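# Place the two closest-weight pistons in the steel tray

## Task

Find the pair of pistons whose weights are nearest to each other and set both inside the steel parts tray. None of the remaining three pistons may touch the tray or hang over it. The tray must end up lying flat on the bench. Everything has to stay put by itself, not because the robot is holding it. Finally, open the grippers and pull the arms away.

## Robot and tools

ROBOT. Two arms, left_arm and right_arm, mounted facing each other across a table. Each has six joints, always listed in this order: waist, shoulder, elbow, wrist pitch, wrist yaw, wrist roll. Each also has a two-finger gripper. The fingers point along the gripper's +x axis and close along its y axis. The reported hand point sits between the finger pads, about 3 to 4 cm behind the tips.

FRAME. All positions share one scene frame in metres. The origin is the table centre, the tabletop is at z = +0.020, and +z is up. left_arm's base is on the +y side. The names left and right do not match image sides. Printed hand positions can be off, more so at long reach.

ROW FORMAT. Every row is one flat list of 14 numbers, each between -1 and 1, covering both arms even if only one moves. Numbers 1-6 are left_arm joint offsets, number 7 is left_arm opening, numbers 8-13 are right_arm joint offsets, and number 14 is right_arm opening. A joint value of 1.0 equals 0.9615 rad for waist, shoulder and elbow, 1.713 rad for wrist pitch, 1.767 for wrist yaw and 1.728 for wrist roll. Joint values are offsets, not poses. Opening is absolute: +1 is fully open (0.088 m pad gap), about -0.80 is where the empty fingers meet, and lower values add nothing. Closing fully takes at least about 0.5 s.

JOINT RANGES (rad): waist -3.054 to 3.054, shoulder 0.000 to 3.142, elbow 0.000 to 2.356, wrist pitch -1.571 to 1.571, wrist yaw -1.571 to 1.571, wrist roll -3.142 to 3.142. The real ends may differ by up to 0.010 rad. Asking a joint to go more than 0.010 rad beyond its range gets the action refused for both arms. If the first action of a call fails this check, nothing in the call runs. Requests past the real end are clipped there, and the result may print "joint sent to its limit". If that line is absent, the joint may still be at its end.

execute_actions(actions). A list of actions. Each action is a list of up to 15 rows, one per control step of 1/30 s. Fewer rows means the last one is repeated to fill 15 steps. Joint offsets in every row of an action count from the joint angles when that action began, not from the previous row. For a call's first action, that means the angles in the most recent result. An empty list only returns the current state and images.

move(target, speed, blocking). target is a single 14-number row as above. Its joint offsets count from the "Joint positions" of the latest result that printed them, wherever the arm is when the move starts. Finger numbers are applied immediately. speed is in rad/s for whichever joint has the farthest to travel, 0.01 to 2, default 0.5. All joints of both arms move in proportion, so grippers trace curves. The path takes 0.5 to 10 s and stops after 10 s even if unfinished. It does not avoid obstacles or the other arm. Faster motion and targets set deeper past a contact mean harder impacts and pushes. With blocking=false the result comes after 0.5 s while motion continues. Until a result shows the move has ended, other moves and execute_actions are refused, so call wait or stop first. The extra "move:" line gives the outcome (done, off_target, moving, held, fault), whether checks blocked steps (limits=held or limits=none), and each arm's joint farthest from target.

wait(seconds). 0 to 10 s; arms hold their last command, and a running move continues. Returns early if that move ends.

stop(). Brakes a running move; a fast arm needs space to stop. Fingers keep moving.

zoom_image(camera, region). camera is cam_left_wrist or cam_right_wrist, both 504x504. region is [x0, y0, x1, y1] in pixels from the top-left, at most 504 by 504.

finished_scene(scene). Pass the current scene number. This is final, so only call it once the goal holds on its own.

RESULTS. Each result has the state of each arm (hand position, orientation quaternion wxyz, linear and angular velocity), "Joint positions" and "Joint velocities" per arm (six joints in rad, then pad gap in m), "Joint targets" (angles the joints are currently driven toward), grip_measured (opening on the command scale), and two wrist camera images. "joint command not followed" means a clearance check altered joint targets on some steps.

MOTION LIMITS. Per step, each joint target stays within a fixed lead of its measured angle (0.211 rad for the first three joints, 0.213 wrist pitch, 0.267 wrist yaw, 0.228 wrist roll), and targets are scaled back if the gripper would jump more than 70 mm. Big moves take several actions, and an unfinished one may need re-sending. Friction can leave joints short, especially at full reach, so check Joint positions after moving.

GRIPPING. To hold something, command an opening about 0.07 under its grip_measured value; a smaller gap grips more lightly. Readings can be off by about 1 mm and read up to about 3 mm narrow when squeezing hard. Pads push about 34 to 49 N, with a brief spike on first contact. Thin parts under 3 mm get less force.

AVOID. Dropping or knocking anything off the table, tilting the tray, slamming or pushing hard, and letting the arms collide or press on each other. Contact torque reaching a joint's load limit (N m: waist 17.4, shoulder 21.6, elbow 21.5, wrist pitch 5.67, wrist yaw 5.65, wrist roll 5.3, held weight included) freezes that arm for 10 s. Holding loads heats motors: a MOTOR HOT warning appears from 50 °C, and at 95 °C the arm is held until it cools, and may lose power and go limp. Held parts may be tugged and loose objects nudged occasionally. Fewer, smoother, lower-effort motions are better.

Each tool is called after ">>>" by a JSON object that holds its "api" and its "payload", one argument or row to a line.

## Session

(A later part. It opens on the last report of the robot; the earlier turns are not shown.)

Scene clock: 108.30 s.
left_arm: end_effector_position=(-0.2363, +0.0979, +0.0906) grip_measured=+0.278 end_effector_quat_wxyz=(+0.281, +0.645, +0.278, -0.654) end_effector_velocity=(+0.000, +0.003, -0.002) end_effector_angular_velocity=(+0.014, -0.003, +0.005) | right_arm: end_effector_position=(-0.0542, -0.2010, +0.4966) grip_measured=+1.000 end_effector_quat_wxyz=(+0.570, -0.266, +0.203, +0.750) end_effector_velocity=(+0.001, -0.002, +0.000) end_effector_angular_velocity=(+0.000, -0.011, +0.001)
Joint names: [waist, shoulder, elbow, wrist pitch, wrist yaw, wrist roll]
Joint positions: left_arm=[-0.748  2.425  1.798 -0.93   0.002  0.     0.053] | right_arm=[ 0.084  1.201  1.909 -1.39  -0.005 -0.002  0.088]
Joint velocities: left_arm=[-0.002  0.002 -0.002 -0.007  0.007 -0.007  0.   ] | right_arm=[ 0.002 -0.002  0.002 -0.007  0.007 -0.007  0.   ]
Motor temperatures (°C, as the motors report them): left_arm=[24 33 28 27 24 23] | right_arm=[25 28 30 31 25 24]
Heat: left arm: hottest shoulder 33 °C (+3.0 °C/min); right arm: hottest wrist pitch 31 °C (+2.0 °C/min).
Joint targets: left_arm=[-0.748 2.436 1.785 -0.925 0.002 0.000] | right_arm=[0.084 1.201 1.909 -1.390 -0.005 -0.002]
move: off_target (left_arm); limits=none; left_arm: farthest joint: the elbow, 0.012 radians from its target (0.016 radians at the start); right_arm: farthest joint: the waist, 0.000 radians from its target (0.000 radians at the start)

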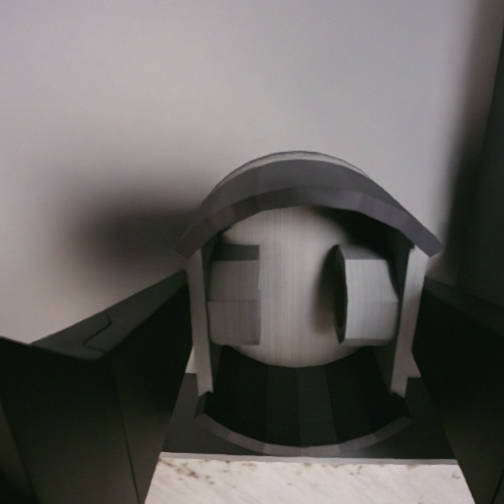

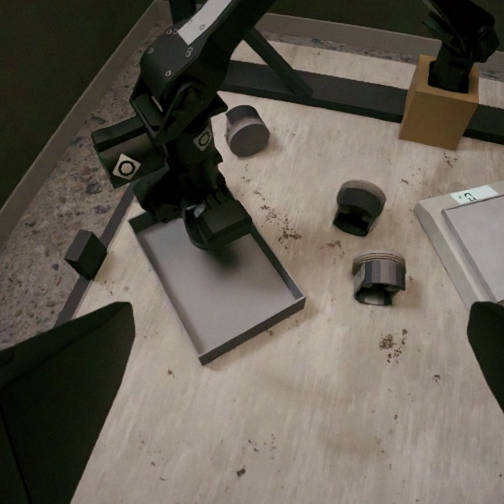

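>>> {"api": "execute_actions", "payload": {
  "actions": [
    [[0,0,0,0,0,0,0.3,0,0,0,0,0,0,1],[0,0,0,0,0,0,0.35,0,0,0,0,0,0,1],[0,0,0,0,0,0,0.42,0,0,0,0,0,0,1],[0,0,0,0,0,0,0.5,0,0,0,0,0,0,1],[0,0,0,0,0,0,0.55,0,0,0,0,0,0,1]]
  ]
}}

>>> {"api": "move", "payload": {
  "target": [0,-0.068,0.083,-0.08,0,0,0.55,0,0,0,0,0,0,1],
  "speed": 0.4
}}

Scene clock: 109.30 s.
left_arm: end_effector_position=(-0.2364, +0.0977, +0.0906) grip_measured=+0.540 end_effector_quat_wxyz=(+0.281, +0.645, +0.278, -0.654) end_effector_velocity=(+0.001, +0.001, +0.000) end_effector_angular_velocity=(+0.000, -0.010, +0.005) | right_arm: end_effector_position=(-0.0542, -0.2010, +0.4966) grip_measured=+1.000 end_effector_quat_wxyz=(+0.570, -0.266, +0.203, +0.750) end_effector_velocity=(-0.000, -0.001, +0.002) end_effector_angular_velocity=(+0.009, +0.013, -0.001)
Joint names: [waist, shoulder, elbow, wrist pitch, wrist yaw, wrist roll]
Joint positions: left_arm=[-0.748  2.425  1.798 -0.929  0.002  0.     0.065] | right_arm=[ 0.084  1.201  1.909 -1.39  -0.005 -0.002  0.088]
Joint velocities: left_arm=[-0.002 -0.002 -0.002 -0.007 -0.007 -0.007  0.003] | right_arm=[-0.002 -0.007 -0.002  0.007 -0.007  0.007  0.   ]
Motor temperatures (°C, as the motors report them): left_arm=[24 33 28 27 24 23] | right_arm=[25 28 30 31 25 24]
Heat: left arm: hottest shoulder 33 °C (+3.0 °C/min); right arm: hottest wrist pitch 31 °C (+1.0 °C/min).
Joint targets: left_arm=[-0.748 2.425 1.798 -0.930 0.002 0.000] | right_arm=[0.084 1.201 1.909 -1.390 -0.005 -0.002]

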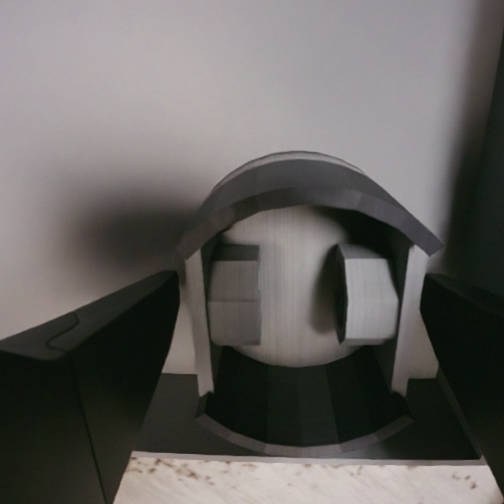

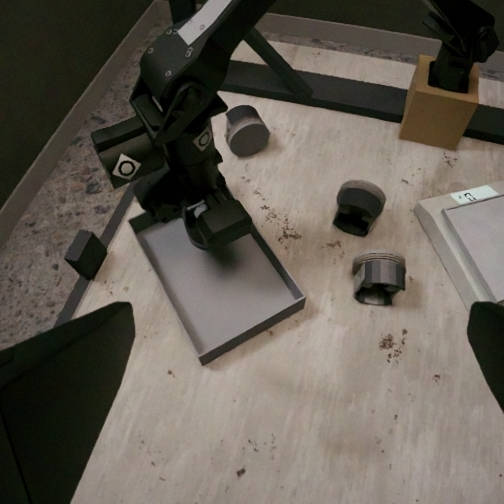

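Scene clock: 110.27 s.
left_arm: end_effector_position=(-0.2354, +0.0988, +0.1326) grip_measured=+0.547 end_effector_quat_wxyz=(+0.280, +0.647, +0.279, -0.652) end_effector_velocity=(+0.005, +0.009, -0.001) end_effector_angular_velocity=(+0.035, -0.023, +0.005) | right_arm: end_effector_position=(-0.0542, -0.2010, +0.4966) grip_measured=+1.000 end_effector_quat_wxyz=(+0.570, -0.266, +0.203, +0.750) end_effector_velocity=(-0.001, -0.002, -0.001) end_effector_angular_velocity=(-0.010, +0.008, +0.004)
Joint names: [waist, shoulder, elbow, wrist pitch, wrist yaw, wrist roll]
Joint positions: left_arm=[-0.748  2.367  1.867 -1.064  0.002  0.     0.066] | right_arm=[ 0.084  1.201  1.909 -1.39  -0.005 -0.002  0.088]
Joint velocities: left_arm=[-0.002 -0.002 -0.007 -0.037  0.007 -0.007 -0.   ] | right_arm=[ 0.002 -0.002 -0.002 -0.007 -0.007  0.007  0.   ]
Motor temperatures (°C, as the motors report them): left_arm=[24 33 28 27 24 23] | right_arm=[25 28 30 31 25 24]
Heat: left arm: hottest shoulder 33 °C (+3.0 °C/min); right arm: hottest wrist pitch 31 °C (+1.0 °C/min).
Joint targets: left_arm=[-0.748 2.360 1.877 -1.067 0.002 0.000] | right_arm=[0.084 1.201 1.909 -1.390 -0.005 -0.002]
move: done; limits=none; left_arm: farthest joint: the elbow, 0.010 radians from its target (0.080 radians at the start); right_arm: farthest joint: the waist, 0.000 radians from its target (0.000 radians at the start)

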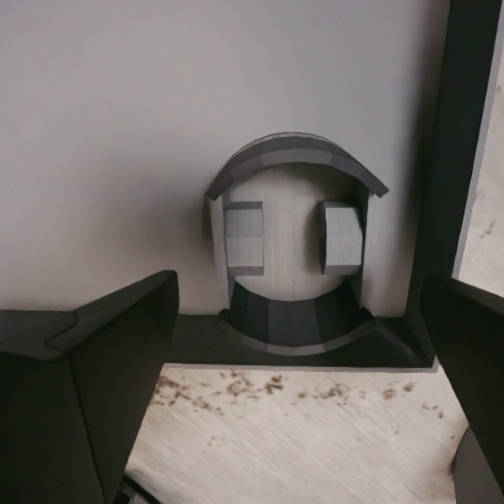

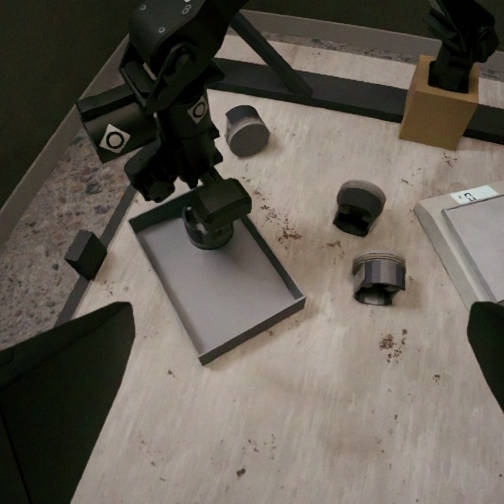

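>>> {"api": "move", "payload": {
  "target": [0.628,-0.41,-0.632,0.123,0,-0.162,1,0,0,0,0,0,0,1],
  "speed": 0.8
}}

Scene clock: 112.00 s.
left_arm: end_effector_position=(+0.0219, +0.0816, +0.1399) grip_measured=+0.989 end_effector_quat_wxyz=(+0.529, +0.468, +0.529, -0.470) end_effector_velocity=(+0.001, +0.004, -0.001) end_effector_angular_velocity=(+0.009, -0.024, +0.000) | right_arm: end_effector_position=(-0.0542, -0.2010, +0.4966) grip_measured=+1.000 end_effector_quat_wxyz=(+0.570, -0.266, +0.203, +0.750) end_effector_velocity=(-0.003, -0.003, -0.001) end_effector_angular_velocity=(-0.009, +0.006, +0.024)
Joint names: [waist, shoulder, elbow, wrist pitch, wrist yaw, wrist roll]
Joint positions: left_arm=[-0.147  1.983  1.271 -0.856  0.002 -0.276  0.087] | right_arm=[ 0.084  1.201  1.909 -1.39  -0.005 -0.002  0.088]
Joint velocities: left_arm=[-0.007 -0.002 -0.007 -0.007 -0.022 -0.007 -0.   ] | right_arm=[ 0.002 -0.002 -0.002 -0.007 -0.022 -0.007  0.   ]
Motor temperatures (°C, as the motors report them): left_arm=[24 34 28 27 24 23] | right_arm=[25 28 30 31 25 24]
Heat: left arm: hottest shoulder 34 °C (+4.1 °C/min); right arm: hottest wrist pitch 31 °C (+1.0 °C/min).
Joint targets: left_arm=[-0.144 1.973 1.260 -0.853 0.002 -0.279] | right_arm=[0.084 1.201 1.909 -1.390 -0.005 -0.002]
move: off_target (left_arm); limits=none; left_arm: farthest joint: the elbow, 0.012 radians from its target (0.608 radians at the start); right_arm: farthest joint: the waist, 0.000 radians from its target (0.000 radians at the start)

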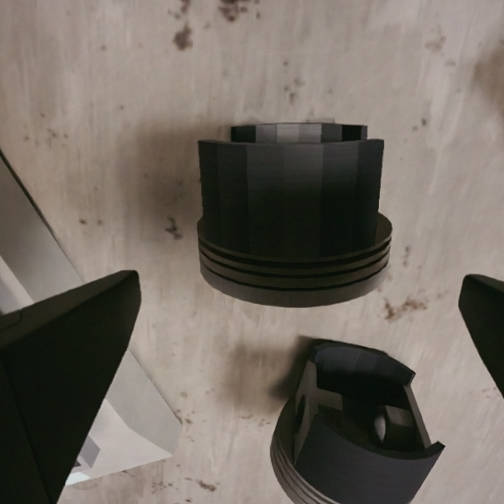

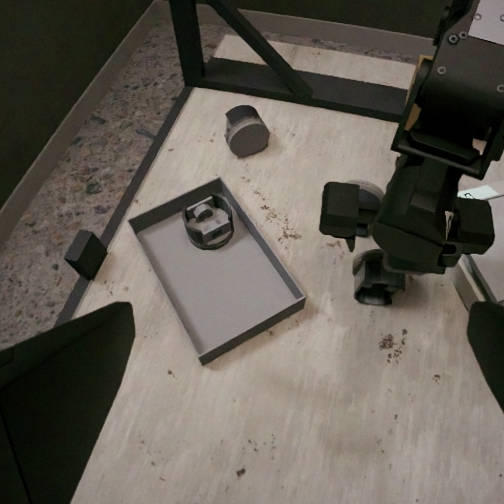

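>>> {"api": "move", "payload": {
  "target": [0,0.17,-0.119,0.15,0,0,1,0,0,0,0,0,0,1],
  "speed": 0.4
}}

>>> {"api": "execute_actions", "payload": {
  "actions": [
    [[0,0,0,0,0,0,0.8,0,0,0,0,0,0,1],[0,0,0,0,0,0,0.75,0,0,0,0,0,0,1],[0,0,0,0,0,0,0.72,0,0,0,0,0,0,1],[0,0,0,0,0,0,0.69,0,0,0,0,0,0,1],[0,0,0,0,0,0,0.66,0,0,0,0,0,0,1],[0,0,0,0,0,0,0.63,0,0,0,0,0,0,1],[0,0,0,0,0,0,0.6,0,0,0,0,0,0,1],[0,0,0,0,0,0,0.57,0,0,0,0,0,0,1],[0,0,0,0,0,0,0.54,0,0,0,0,0,0,1],[0,0,0,0,0,0,0.5,0,0,0,0,0,0,1]]
  ]
}}

Scene clock: 113.83 s.
left_arm: end_effector_position=(+0.0222, +0.0833, +0.0673) grip_measured=+0.989 end_effector_quat_wxyz=(+0.529, +0.469, +0.530, -0.469) end_effector_velocity=(-0.000, -0.004, +0.003) end_effector_angular_velocity=(-0.018, -0.005, +0.005) | right_arm: end_effector_position=(-0.0542, -0.2010, +0.4966) grip_measured=+1.000 end_effector_quat_wxyz=(+0.570, -0.266, +0.203, +0.750) end_effector_velocity=(-0.000, -0.002, -0.001) end_effector_angular_velocity=(-0.010, +0.008, -0.001)
Joint names: [waist, shoulder, elbow, wrist pitch, wrist yaw, wrist roll]
Joint positions: left_arm=[-0.147  2.137  1.167 -0.602  0.002 -0.277  0.087] | right_arm=[ 0.084  1.201  1.909 -1.39  -0.005 -0.002  0.088]
Joint velocities: left_arm=[-0.002 -0.007  0.002  0.007 -0.007 -0.007  0.   ] | right_arm=[-0.002 -0.002 -0.002 -0.007 -0.007  0.007  0.   ]
Motor temperatures (°C, as the motors report them): left_arm=[24 34 28 27 24 23] | right_arm=[25 28 30 31 25 24]
Heat: left arm: hottest shoulder 34 °C (+4.0 °C/min); right arm: hottest wrist pitch 31 °C (+1.0 °C/min).
Joint targets: left_arm=[-0.147 2.147 1.157 -0.599 0.002 -0.276] | right_arm=[0.084 1.201 1.909 -1.390 -0.005 -0.002]
move: off_target (left_arm); limits=none; left_arm: farthest joint: the elbow, 0.011 radians from its target (0.115 radians at the start); right_arm: farthest joint: the waist, 0.000 radians from its target (0.000 radians at the start)

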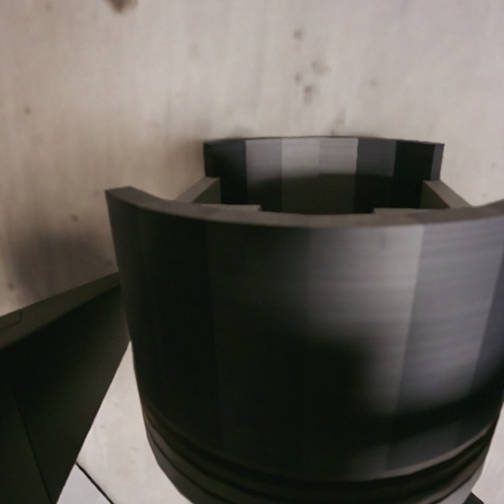

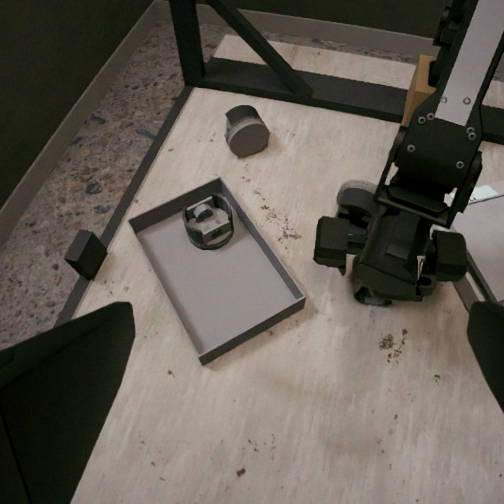

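Scene clock: 114.33 s.
left_arm: end_effector_position=(+0.0222, +0.0834, +0.0673) grip_measured=+0.581 end_effector_quat_wxyz=(+0.528, +0.469, +0.530, -0.469) end_effector_velocity=(-0.000, -0.004, +0.003) end_effector_angular_velocity=(-0.018, -0.005, +0.005) | right_arm: end_effector_position=(-0.0542, -0.2010, +0.4966) grip_measured=+1.000 end_effector_quat_wxyz=(+0.570, -0.266, +0.203, +0.750) end_effector_velocity=(+0.001, -0.002, +0.000) end_effector_angular_velocity=(-0.002, -0.002, +0.003)
Joint names: [waist, shoulder, elbow, wrist pitch, wrist yaw, wrist roll]
Joint positions: left_arm=[-0.147  2.137  1.167 -0.602  0.002 -0.277  0.067] | right_arm=[ 0.084  1.201  1.909 -1.39  -0.005 -0.002  0.088]
Joint velocities: left_arm=[-0.002 -0.007  0.002  0.007 -0.007 -0.007 -0.001] | right_arm=[-0.007 -0.002  0.002 -0.007 -0.007 -0.007  0.   ]
Motor temperatures (°C, as the motors report them): left_arm=[24 34 28 27 24 23] | right_arm=[25 28 30 31 25 24]
Heat: left arm: hottest shoulder 34 °C (+4.0 °C/min); right arm: hottest wrist pitch 31 °C (+1.0 °C/min).
Joint targets: left_arm=[-0.147 2.137 1.167 -0.602 0.002 -0.277] | right_arm=[0.084 1.201 1.909 -1.390 -0.005 -0.002]

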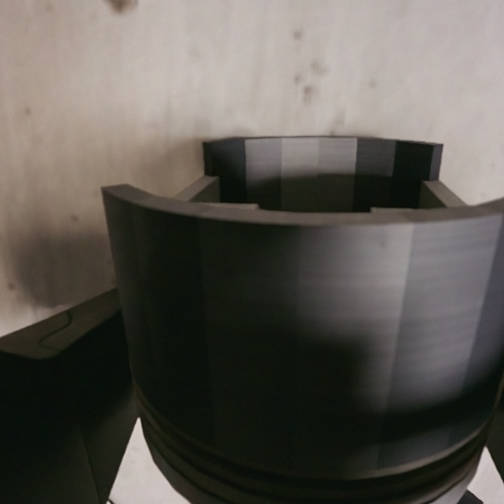

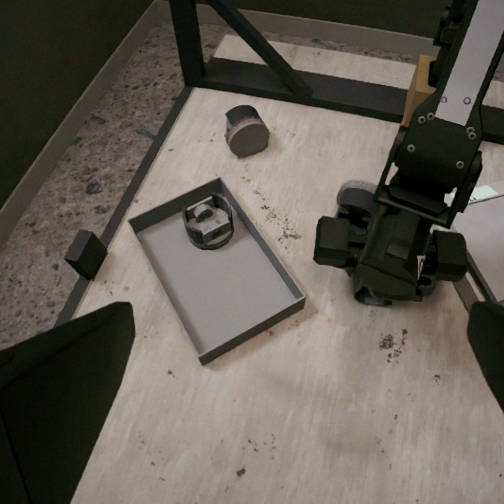

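>>> {"api": "move", "payload": {
  "target": [0,-0.14,0.102,-0.119,0,0,0.5,0,0,0,0,0,0,1],
  "speed": 0.45
}}

>>> {"api": "move", "payload": {
  "target": [-0.38,0.405,0.689,-0.155,0,0.311,0.5,0,0,0,0,0,0,1],
  "speed": 0.8
}}

Scene clock: 116.43 s.
left_arm: end_effector_position=(+0.0217, +0.0803, +0.1244) grip_measured=+0.581 end_effector_quat_wxyz=(+0.529, +0.468, +0.529, -0.470) end_effector_velocity=(+0.001, +0.002, +0.000) end_effector_angular_velocity=(+0.006, -0.008, +0.005) | right_arm: end_effector_position=(-0.0542, -0.2010, +0.4966) grip_measured=+1.000 end_effector_quat_wxyz=(+0.570, -0.266, +0.203, +0.750) end_effector_velocity=(-0.003, -0.000, +0.001) end_effector_angular_velocity=(+0.005, +0.010, +0.019)
Joint names: [waist, shoulder, elbow, wrist pitch, wrist yaw, wrist roll]
Joint positions: left_arm=[-0.147  2.017  1.251 -0.803  0.002 -0.277  0.067] | right_arm=[ 0.084  1.201  1.909 -1.39  -0.005 -0.002  0.088]
Joint velocities: left_arm=[-0.002 -0.002 -0.002 -0.007 -0.007 -0.007 -0.   ] | right_arm=[-0.002 -0.002 -0.002  0.007 -0.022 -0.007  0.   ]
Motor temperatures (°C, as the motors report them): left_arm=[24 34 28 27 24 23] | right_arm=[25 28 30 31 25 24]
Heat: left arm: hottest shoulder 34 °C (+3.0 °C/min); right arm: hottest wrist pitch 31 °C (+1.0 °C/min).
Joint targets: left_arm=[-0.147 2.003 1.265 -0.806 0.002 -0.277] | right_arm=[0.084 1.201 1.909 -1.390 -0.005 -0.002]
move: off_target (left_arm); limits=none; left_arm: farthest joint: the shoulder, 0.014 radians from its target (0.135 radians at the start); right_arm: farthest joint: the waist, 0.000 radians from its target (0.000 radians at the start)

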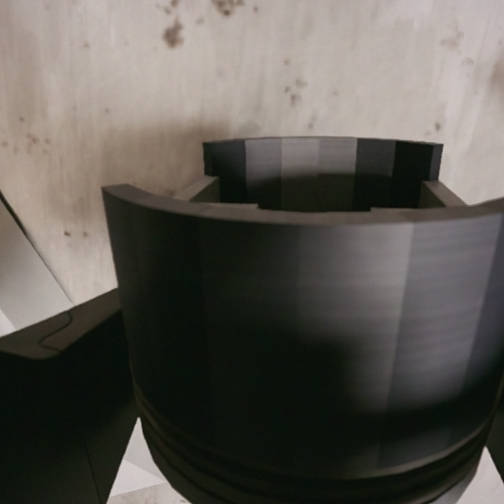

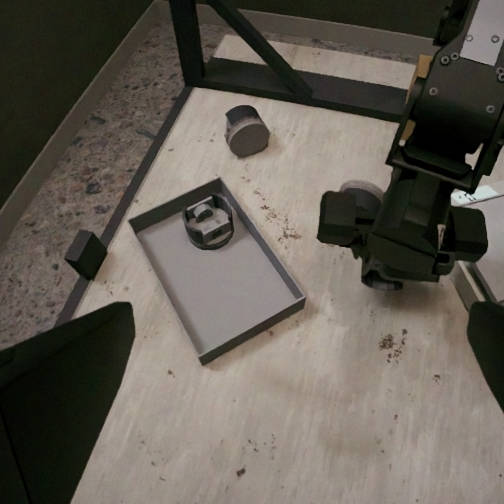

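Scene clock: 117.97 s.
left_arm: end_effector_position=(-0.1524, +0.0314, +0.1255) grip_measured=+0.581 end_effector_quat_wxyz=(+0.272, +0.652, +0.272, -0.654) end_effector_velocity=(-0.002, +0.001, -0.002) end_effector_angular_velocity=(+0.002, +0.008, +0.005) | right_arm: end_effector_position=(-0.0542, -0.2010, +0.4966) grip_measured=+1.000 end_effector_quat_wxyz=(+0.570, -0.266, +0.203, +0.750) end_effector_velocity=(+0.001, -0.003, -0.004) end_effector_angular_velocity=(-0.018, -0.016, +0.001)
Joint names: [waist, shoulder, elbow, wrist pitch, wrist yaw, wrist roll]
Joint positions: left_arm=[-0.513  2.4    1.896 -1.066  0.002  0.258  0.067] | right_arm=[ 0.084  1.201  1.909 -1.39  -0.005 -0.002  0.088]
Joint velocities: left_arm=[-0.002  0.002 -0.002  0.007  0.007 -0.007 -0.   ] | right_arm=[ 0.002 -0.002 -0.002 -0.022  0.007 -0.007  0.   ]
Motor temperatures (°C, as the motors report them): left_arm=[24 34 28 27 24 23] | right_arm=[25 27 30 31 25 24]
Heat: left arm: hottest shoulder 34 °C (+3.0 °C/min); right arm: hottest wrist pitch 31 °C (+1.0 °C/min).
Joint targets: left_arm=[-0.512 2.406 1.914 -1.069 0.002 0.261] | right_arm=[0.084 1.201 1.909 -1.390 -0.005 -0.002]
move: off_target (left_arm); limits=none; left_arm: farthest joint: the elbow, 0.017 radians from its target (0.662 radians at the start); right_arm: farthest joint: the waist, 0.000 radians from its target (0.000 radians at the start)

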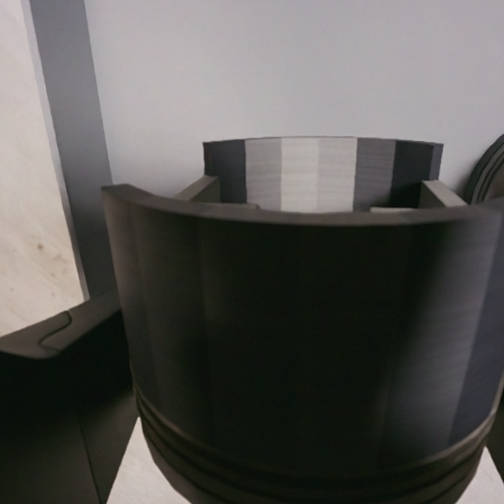

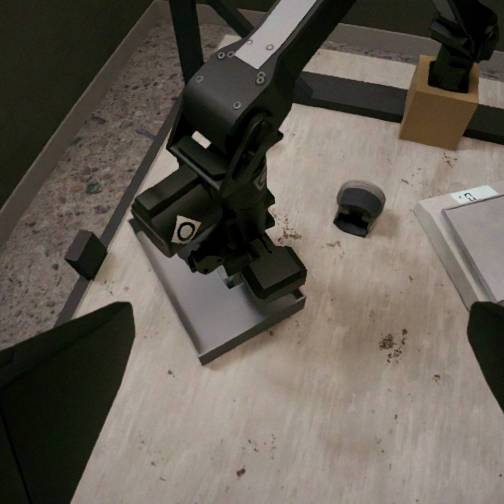

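>>> {"api": "move", "payload": {
  "target": [0,0.083,-0.09,0.0913,0,0,0.5,0,0,0,0,0,0,1],
  "speed": 0.18
}}

Scene clock: 120.47 s.
left_arm: end_effector_position=(-0.1526, +0.0311, +0.0745) grip_measured=+0.581 end_effector_quat_wxyz=(+0.272, +0.651, +0.272, -0.654) end_effector_velocity=(+0.004, +0.003, -0.003) end_effector_angular_velocity=(+0.004, -0.028, +0.005) | right_arm: end_effector_position=(-0.0542, -0.2010, +0.4966) grip_measured=+1.000 end_effector_quat_wxyz=(+0.570, -0.266, +0.203, +0.750) end_effector_velocity=(-0.000, -0.000, -0.003) end_effector_angular_velocity=(-0.008, -0.015, +0.017)
Joint names: [waist, shoulder, elbow, wrist pitch, wrist yaw, wrist roll]
Joint positions: left_arm=[-0.513  2.474  1.819 -0.912  0.002  0.258  0.067] | right_arm=[ 0.084  1.201  1.909 -1.39  -0.005 -0.002  0.088]
Joint velocities: left_arm=[-0.002  0.002 -0.007 -0.007 -0.022 -0.007  0.   ] | right_arm=[-0.002  0.002 -0.002 -0.007 -0.007 -0.022  0.   ]
Motor temperatures (°C, as the motors report them): left_arm=[24 35 28 27 24 23] | right_arm=[25 27 30 31 25 24]
Heat: left arm: hottest shoulder 35 °C (+4.0 °C/min); right arm: hottest wrist pitch 31 °C (+1.0 °C/min).
Joint targets: left_arm=[-0.513 2.479 1.810 -0.910 0.002 0.258] | right_arm=[0.084 1.201 1.909 -1.390 -0.005 -0.002]
move: done; limits=none; left_arm: farthest joint: the elbow, 0.009 radians from its target (0.087 radians at the start); right_arm: farthest joint: the waist, 0.000 radians from its target (0.000 radians at the start)

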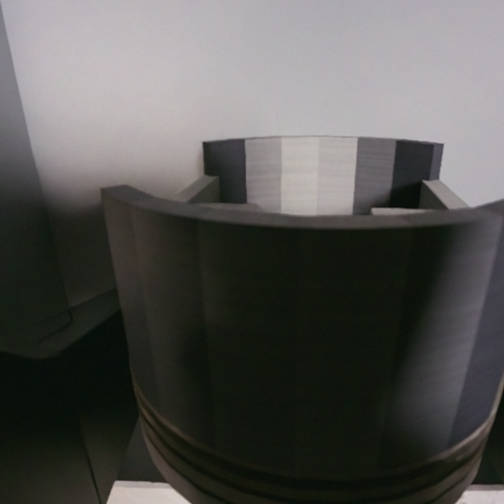

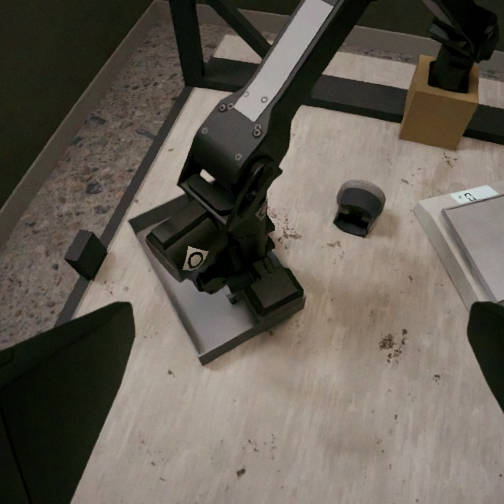

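>>> {"api": "execute_actions", "payload": {
  "actions": [
    [[0,0.005,0,0,0,0,0.5,0,0,0,0,0,0,1],[0,0.008,0,0,0,0,0.5,0,0,0,0,0,0,1],[0,0.011,0,0,0,0,0.5,0,0,0,0,0,0,1],[0,0.011,0,0,0,0,0.5,0,0,0,0,0,0,1],[0,0.011,0,0,0,0,0.5,0,0,0,0,0,0,1],[0,0.011,0,0,0,0,0.6,0,0,0,0,0,0,1],[0,0.011,0,0,0,0,0.65,0,0,0,0,0,0,1],[0,0.011,0,0,0,0,0.75,0,0,0,0,0,0,1],[0,0.011,0,0,0,0,0.85,0,0,0,0,0,0,1],[0,0.011,0,0,0,0,0.95,0,0,0,0,0,0,1]]
  ]
}}

>>> {"api": "move", "payload": {
  "target": [0,-0.17,0.15,-0.17,0,0,0.95,0,0,0,0,0,0,1],
  "speed": 0.5
}}

Scene clock: 121.43 s.
left_arm: end_effector_position=(-0.1525, +0.0313, +0.0740) grip_measured=+0.901 end_effector_quat_wxyz=(+0.272, +0.652, +0.272, -0.654) end_effector_velocity=(+0.001, -0.002, +0.001) end_effector_angular_velocity=(-0.010, -0.003, +0.010) | right_arm: end_effector_position=(-0.0542, -0.2010, +0.4966) grip_measured=+1.000 end_effector_quat_wxyz=(+0.570, -0.266, +0.203, +0.750) end_effector_velocity=(+0.000, -0.004, -0.004) end_effector_angular_velocity=(-0.024, +0.004, -0.001)
Joint names: [waist, shoulder, elbow, wrist pitch, wrist yaw, wrist roll]
Joint positions: left_arm=[-0.513  2.475  1.819 -0.912  0.002  0.258  0.083] | right_arm=[ 0.084  1.201  1.909 -1.39  -0.005 -0.002  0.088]
Joint velocities: left_arm=[ 0.002 -0.002 -0.002  0.007 -0.007 -0.007  0.021] | right_arm=[-0.002 -0.002 -0.002 -0.022 -0.007  0.007  0.   ]
Motor temperatures (°C, as the motors report them): left_arm=[24 35 28 27 24 23] | right_arm=[25 27 30 31 25 24]
Heat: left arm: hottest shoulder 35 °C (+4.0 °C/min); right arm: hottest wrist pitch 31 °C (+1.0 °C/min).
Joint targets: left_arm=[-0.513 2.484 1.819 -0.912 0.002 0.258] | right_arm=[0.084 1.201 1.909 -1.390 -0.005 -0.002]

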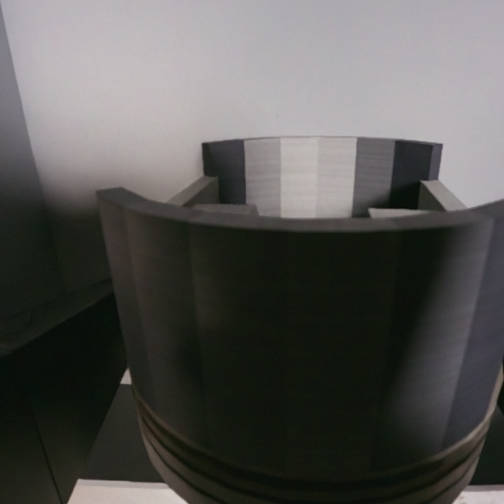

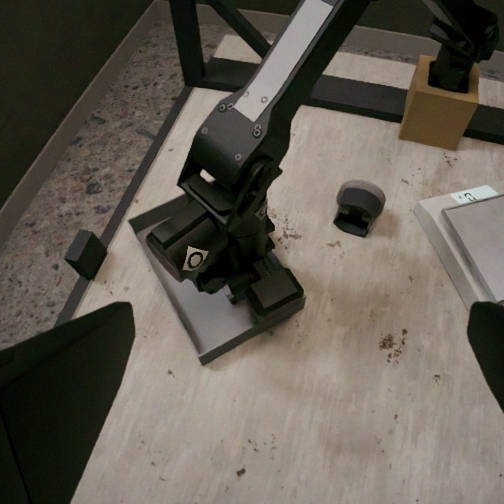

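Scene clock: 122.63 s.
left_arm: end_effector_position=(-0.1483, +0.0385, +0.1738) grip_measured=+0.947 end_effector_quat_wxyz=(+0.272, +0.652, +0.272, -0.654) end_effector_velocity=(-0.001, -0.001, +0.000) end_effector_angular_velocity=(-0.010, -0.003, +0.005) | right_arm: end_effector_position=(-0.0542, -0.2010, +0.4966) grip_measured=+1.000 end_effector_quat_wxyz=(+0.570, -0.266, +0.203, +0.750) end_effector_velocity=(+0.001, -0.001, -0.001) end_effector_angular_velocity=(-0.007, -0.003, +0.003)
Joint names: [waist, shoulder, elbow, wrist pitch, wrist yaw, wrist roll]
Joint positions: left_arm=[-0.513  2.32   1.952 -1.201  0.002  0.258  0.085] | right_arm=[ 0.084  1.201  1.909 -1.39  -0.005 -0.002  0.088]
Joint velocities: left_arm=[-0.002 -0.002 -0.002  0.007 -0.007 -0.007 -0.   ] | right_arm=[-0.007 -0.002 -0.002 -0.007 -0.007 -0.007  0.   ]
Motor temperatures (°C, as the motors report them): left_arm=[24 36 28 27 24 23] | right_arm=[25 27 30 31 25 24]
Heat: left arm: hottest shoulder 36 °C (+5.0 °C/min); right arm: hottest wrist pitch 31 °C (+1.0 °C/min).
Joint targets: left_arm=[-0.513 2.311 1.963 -1.203 0.002 0.258] | right_arm=[0.084 1.201 1.909 -1.390 -0.005 -0.002]
move: off_target (left_arm); limits=none; left_arm: farthest joint: the elbow, 0.012 radians from its target (0.145 radians at the start); right_arm: farthest joint: the waist, 0.000 radians from its target (0.000 radians at the start)

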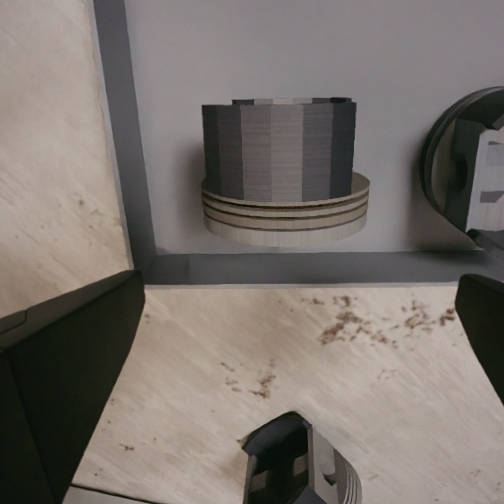

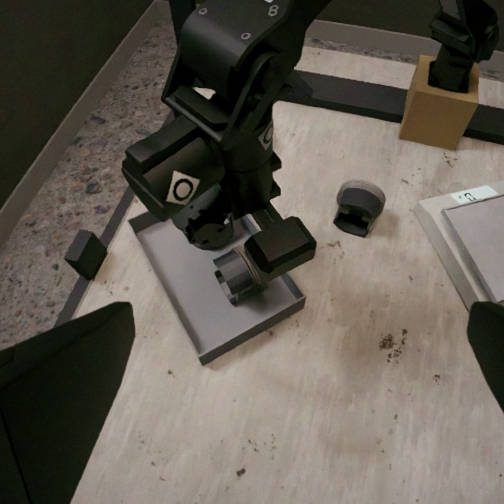

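>>> {"api": "move", "payload": {
  "target": [0.4,-0.7,-0.45,0,0,0,0.95,0,0,0,0,0,0,1],
  "speed": 0.9
}}

Scene clock: 124.43 s.
left_arm: end_effector_position=(+0.0278, +0.0858, +0.3116) grip_measured=+0.947 end_effector_quat_wxyz=(+0.452, +0.526, +0.323, -0.643) end_effector_velocity=(-0.002, +0.000, +0.004) end_effector_angular_velocity=(-0.016, +0.011, +0.003) | right_arm: end_effector_position=(-0.0542, -0.2010, +0.4966) grip_measured=+1.000 end_effector_quat_wxyz=(+0.570, -0.266, +0.203, +0.750) end_effector_velocity=(-0.000, -0.000, -0.003) end_effector_angular_velocity=(-0.015, +0.007, -0.001)
Joint names: [waist, shoulder, elbow, wrist pitch, wrist yaw, wrist roll]
Joint positions: left_arm=[-0.132  1.656  1.532 -1.201  0.002  0.258  0.085] | right_arm=[ 0.084  1.201  1.909 -1.39  -0.005 -0.002  0.088]
Joint velocities: left_arm=[-0.002 -0.012 -0.002  0.007  0.007 -0.007 -0.   ] | right_arm=[-0.002  0.002 -0.002 -0.007 -0.007  0.007  0.   ]
Motor temperatures (°C, as the motors report them): left_arm=[24 36 28 27 24 23] | right_arm=[25 27 30 31 25 24]
Heat: left arm: hottest shoulder 36 °C (+5.0 °C/min); right arm: hottest wrist pitch 31 °C (+1.0 °C/min).
Joint targets: left_arm=[-0.129 1.647 1.519 -1.201 0.002 0.258] | right_arm=[0.084 1.201 1.909 -1.390 -0.005 -0.002]
move: off_target (left_arm); limits=none; left_arm: farthest joint: the elbow, 0.013 radians from its target (0.432 radians at the start); right_arm: farthest joint: the waist, 0.000 radians from its target (0.000 radians at the start)

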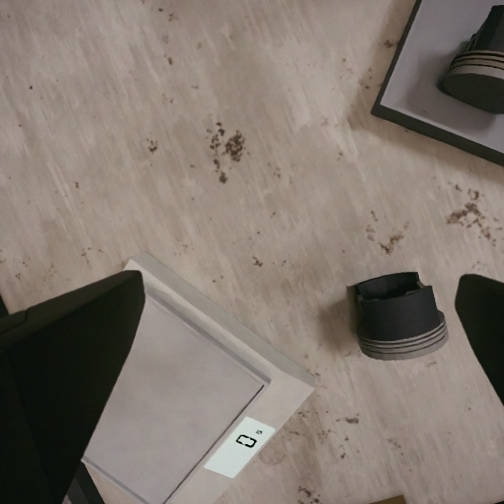

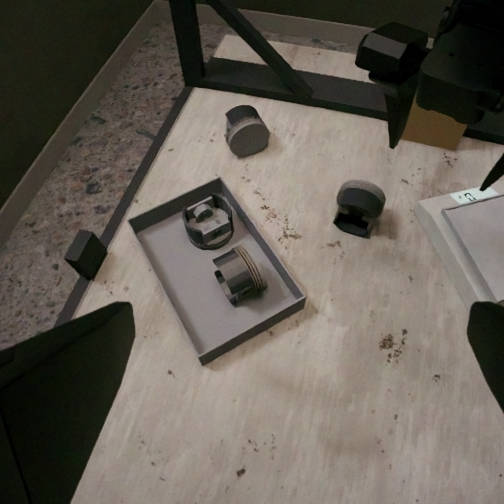

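>>> {"api": "finished_scene", "payload": {
  "scene": 1
}}

The scene is finished: the task was done.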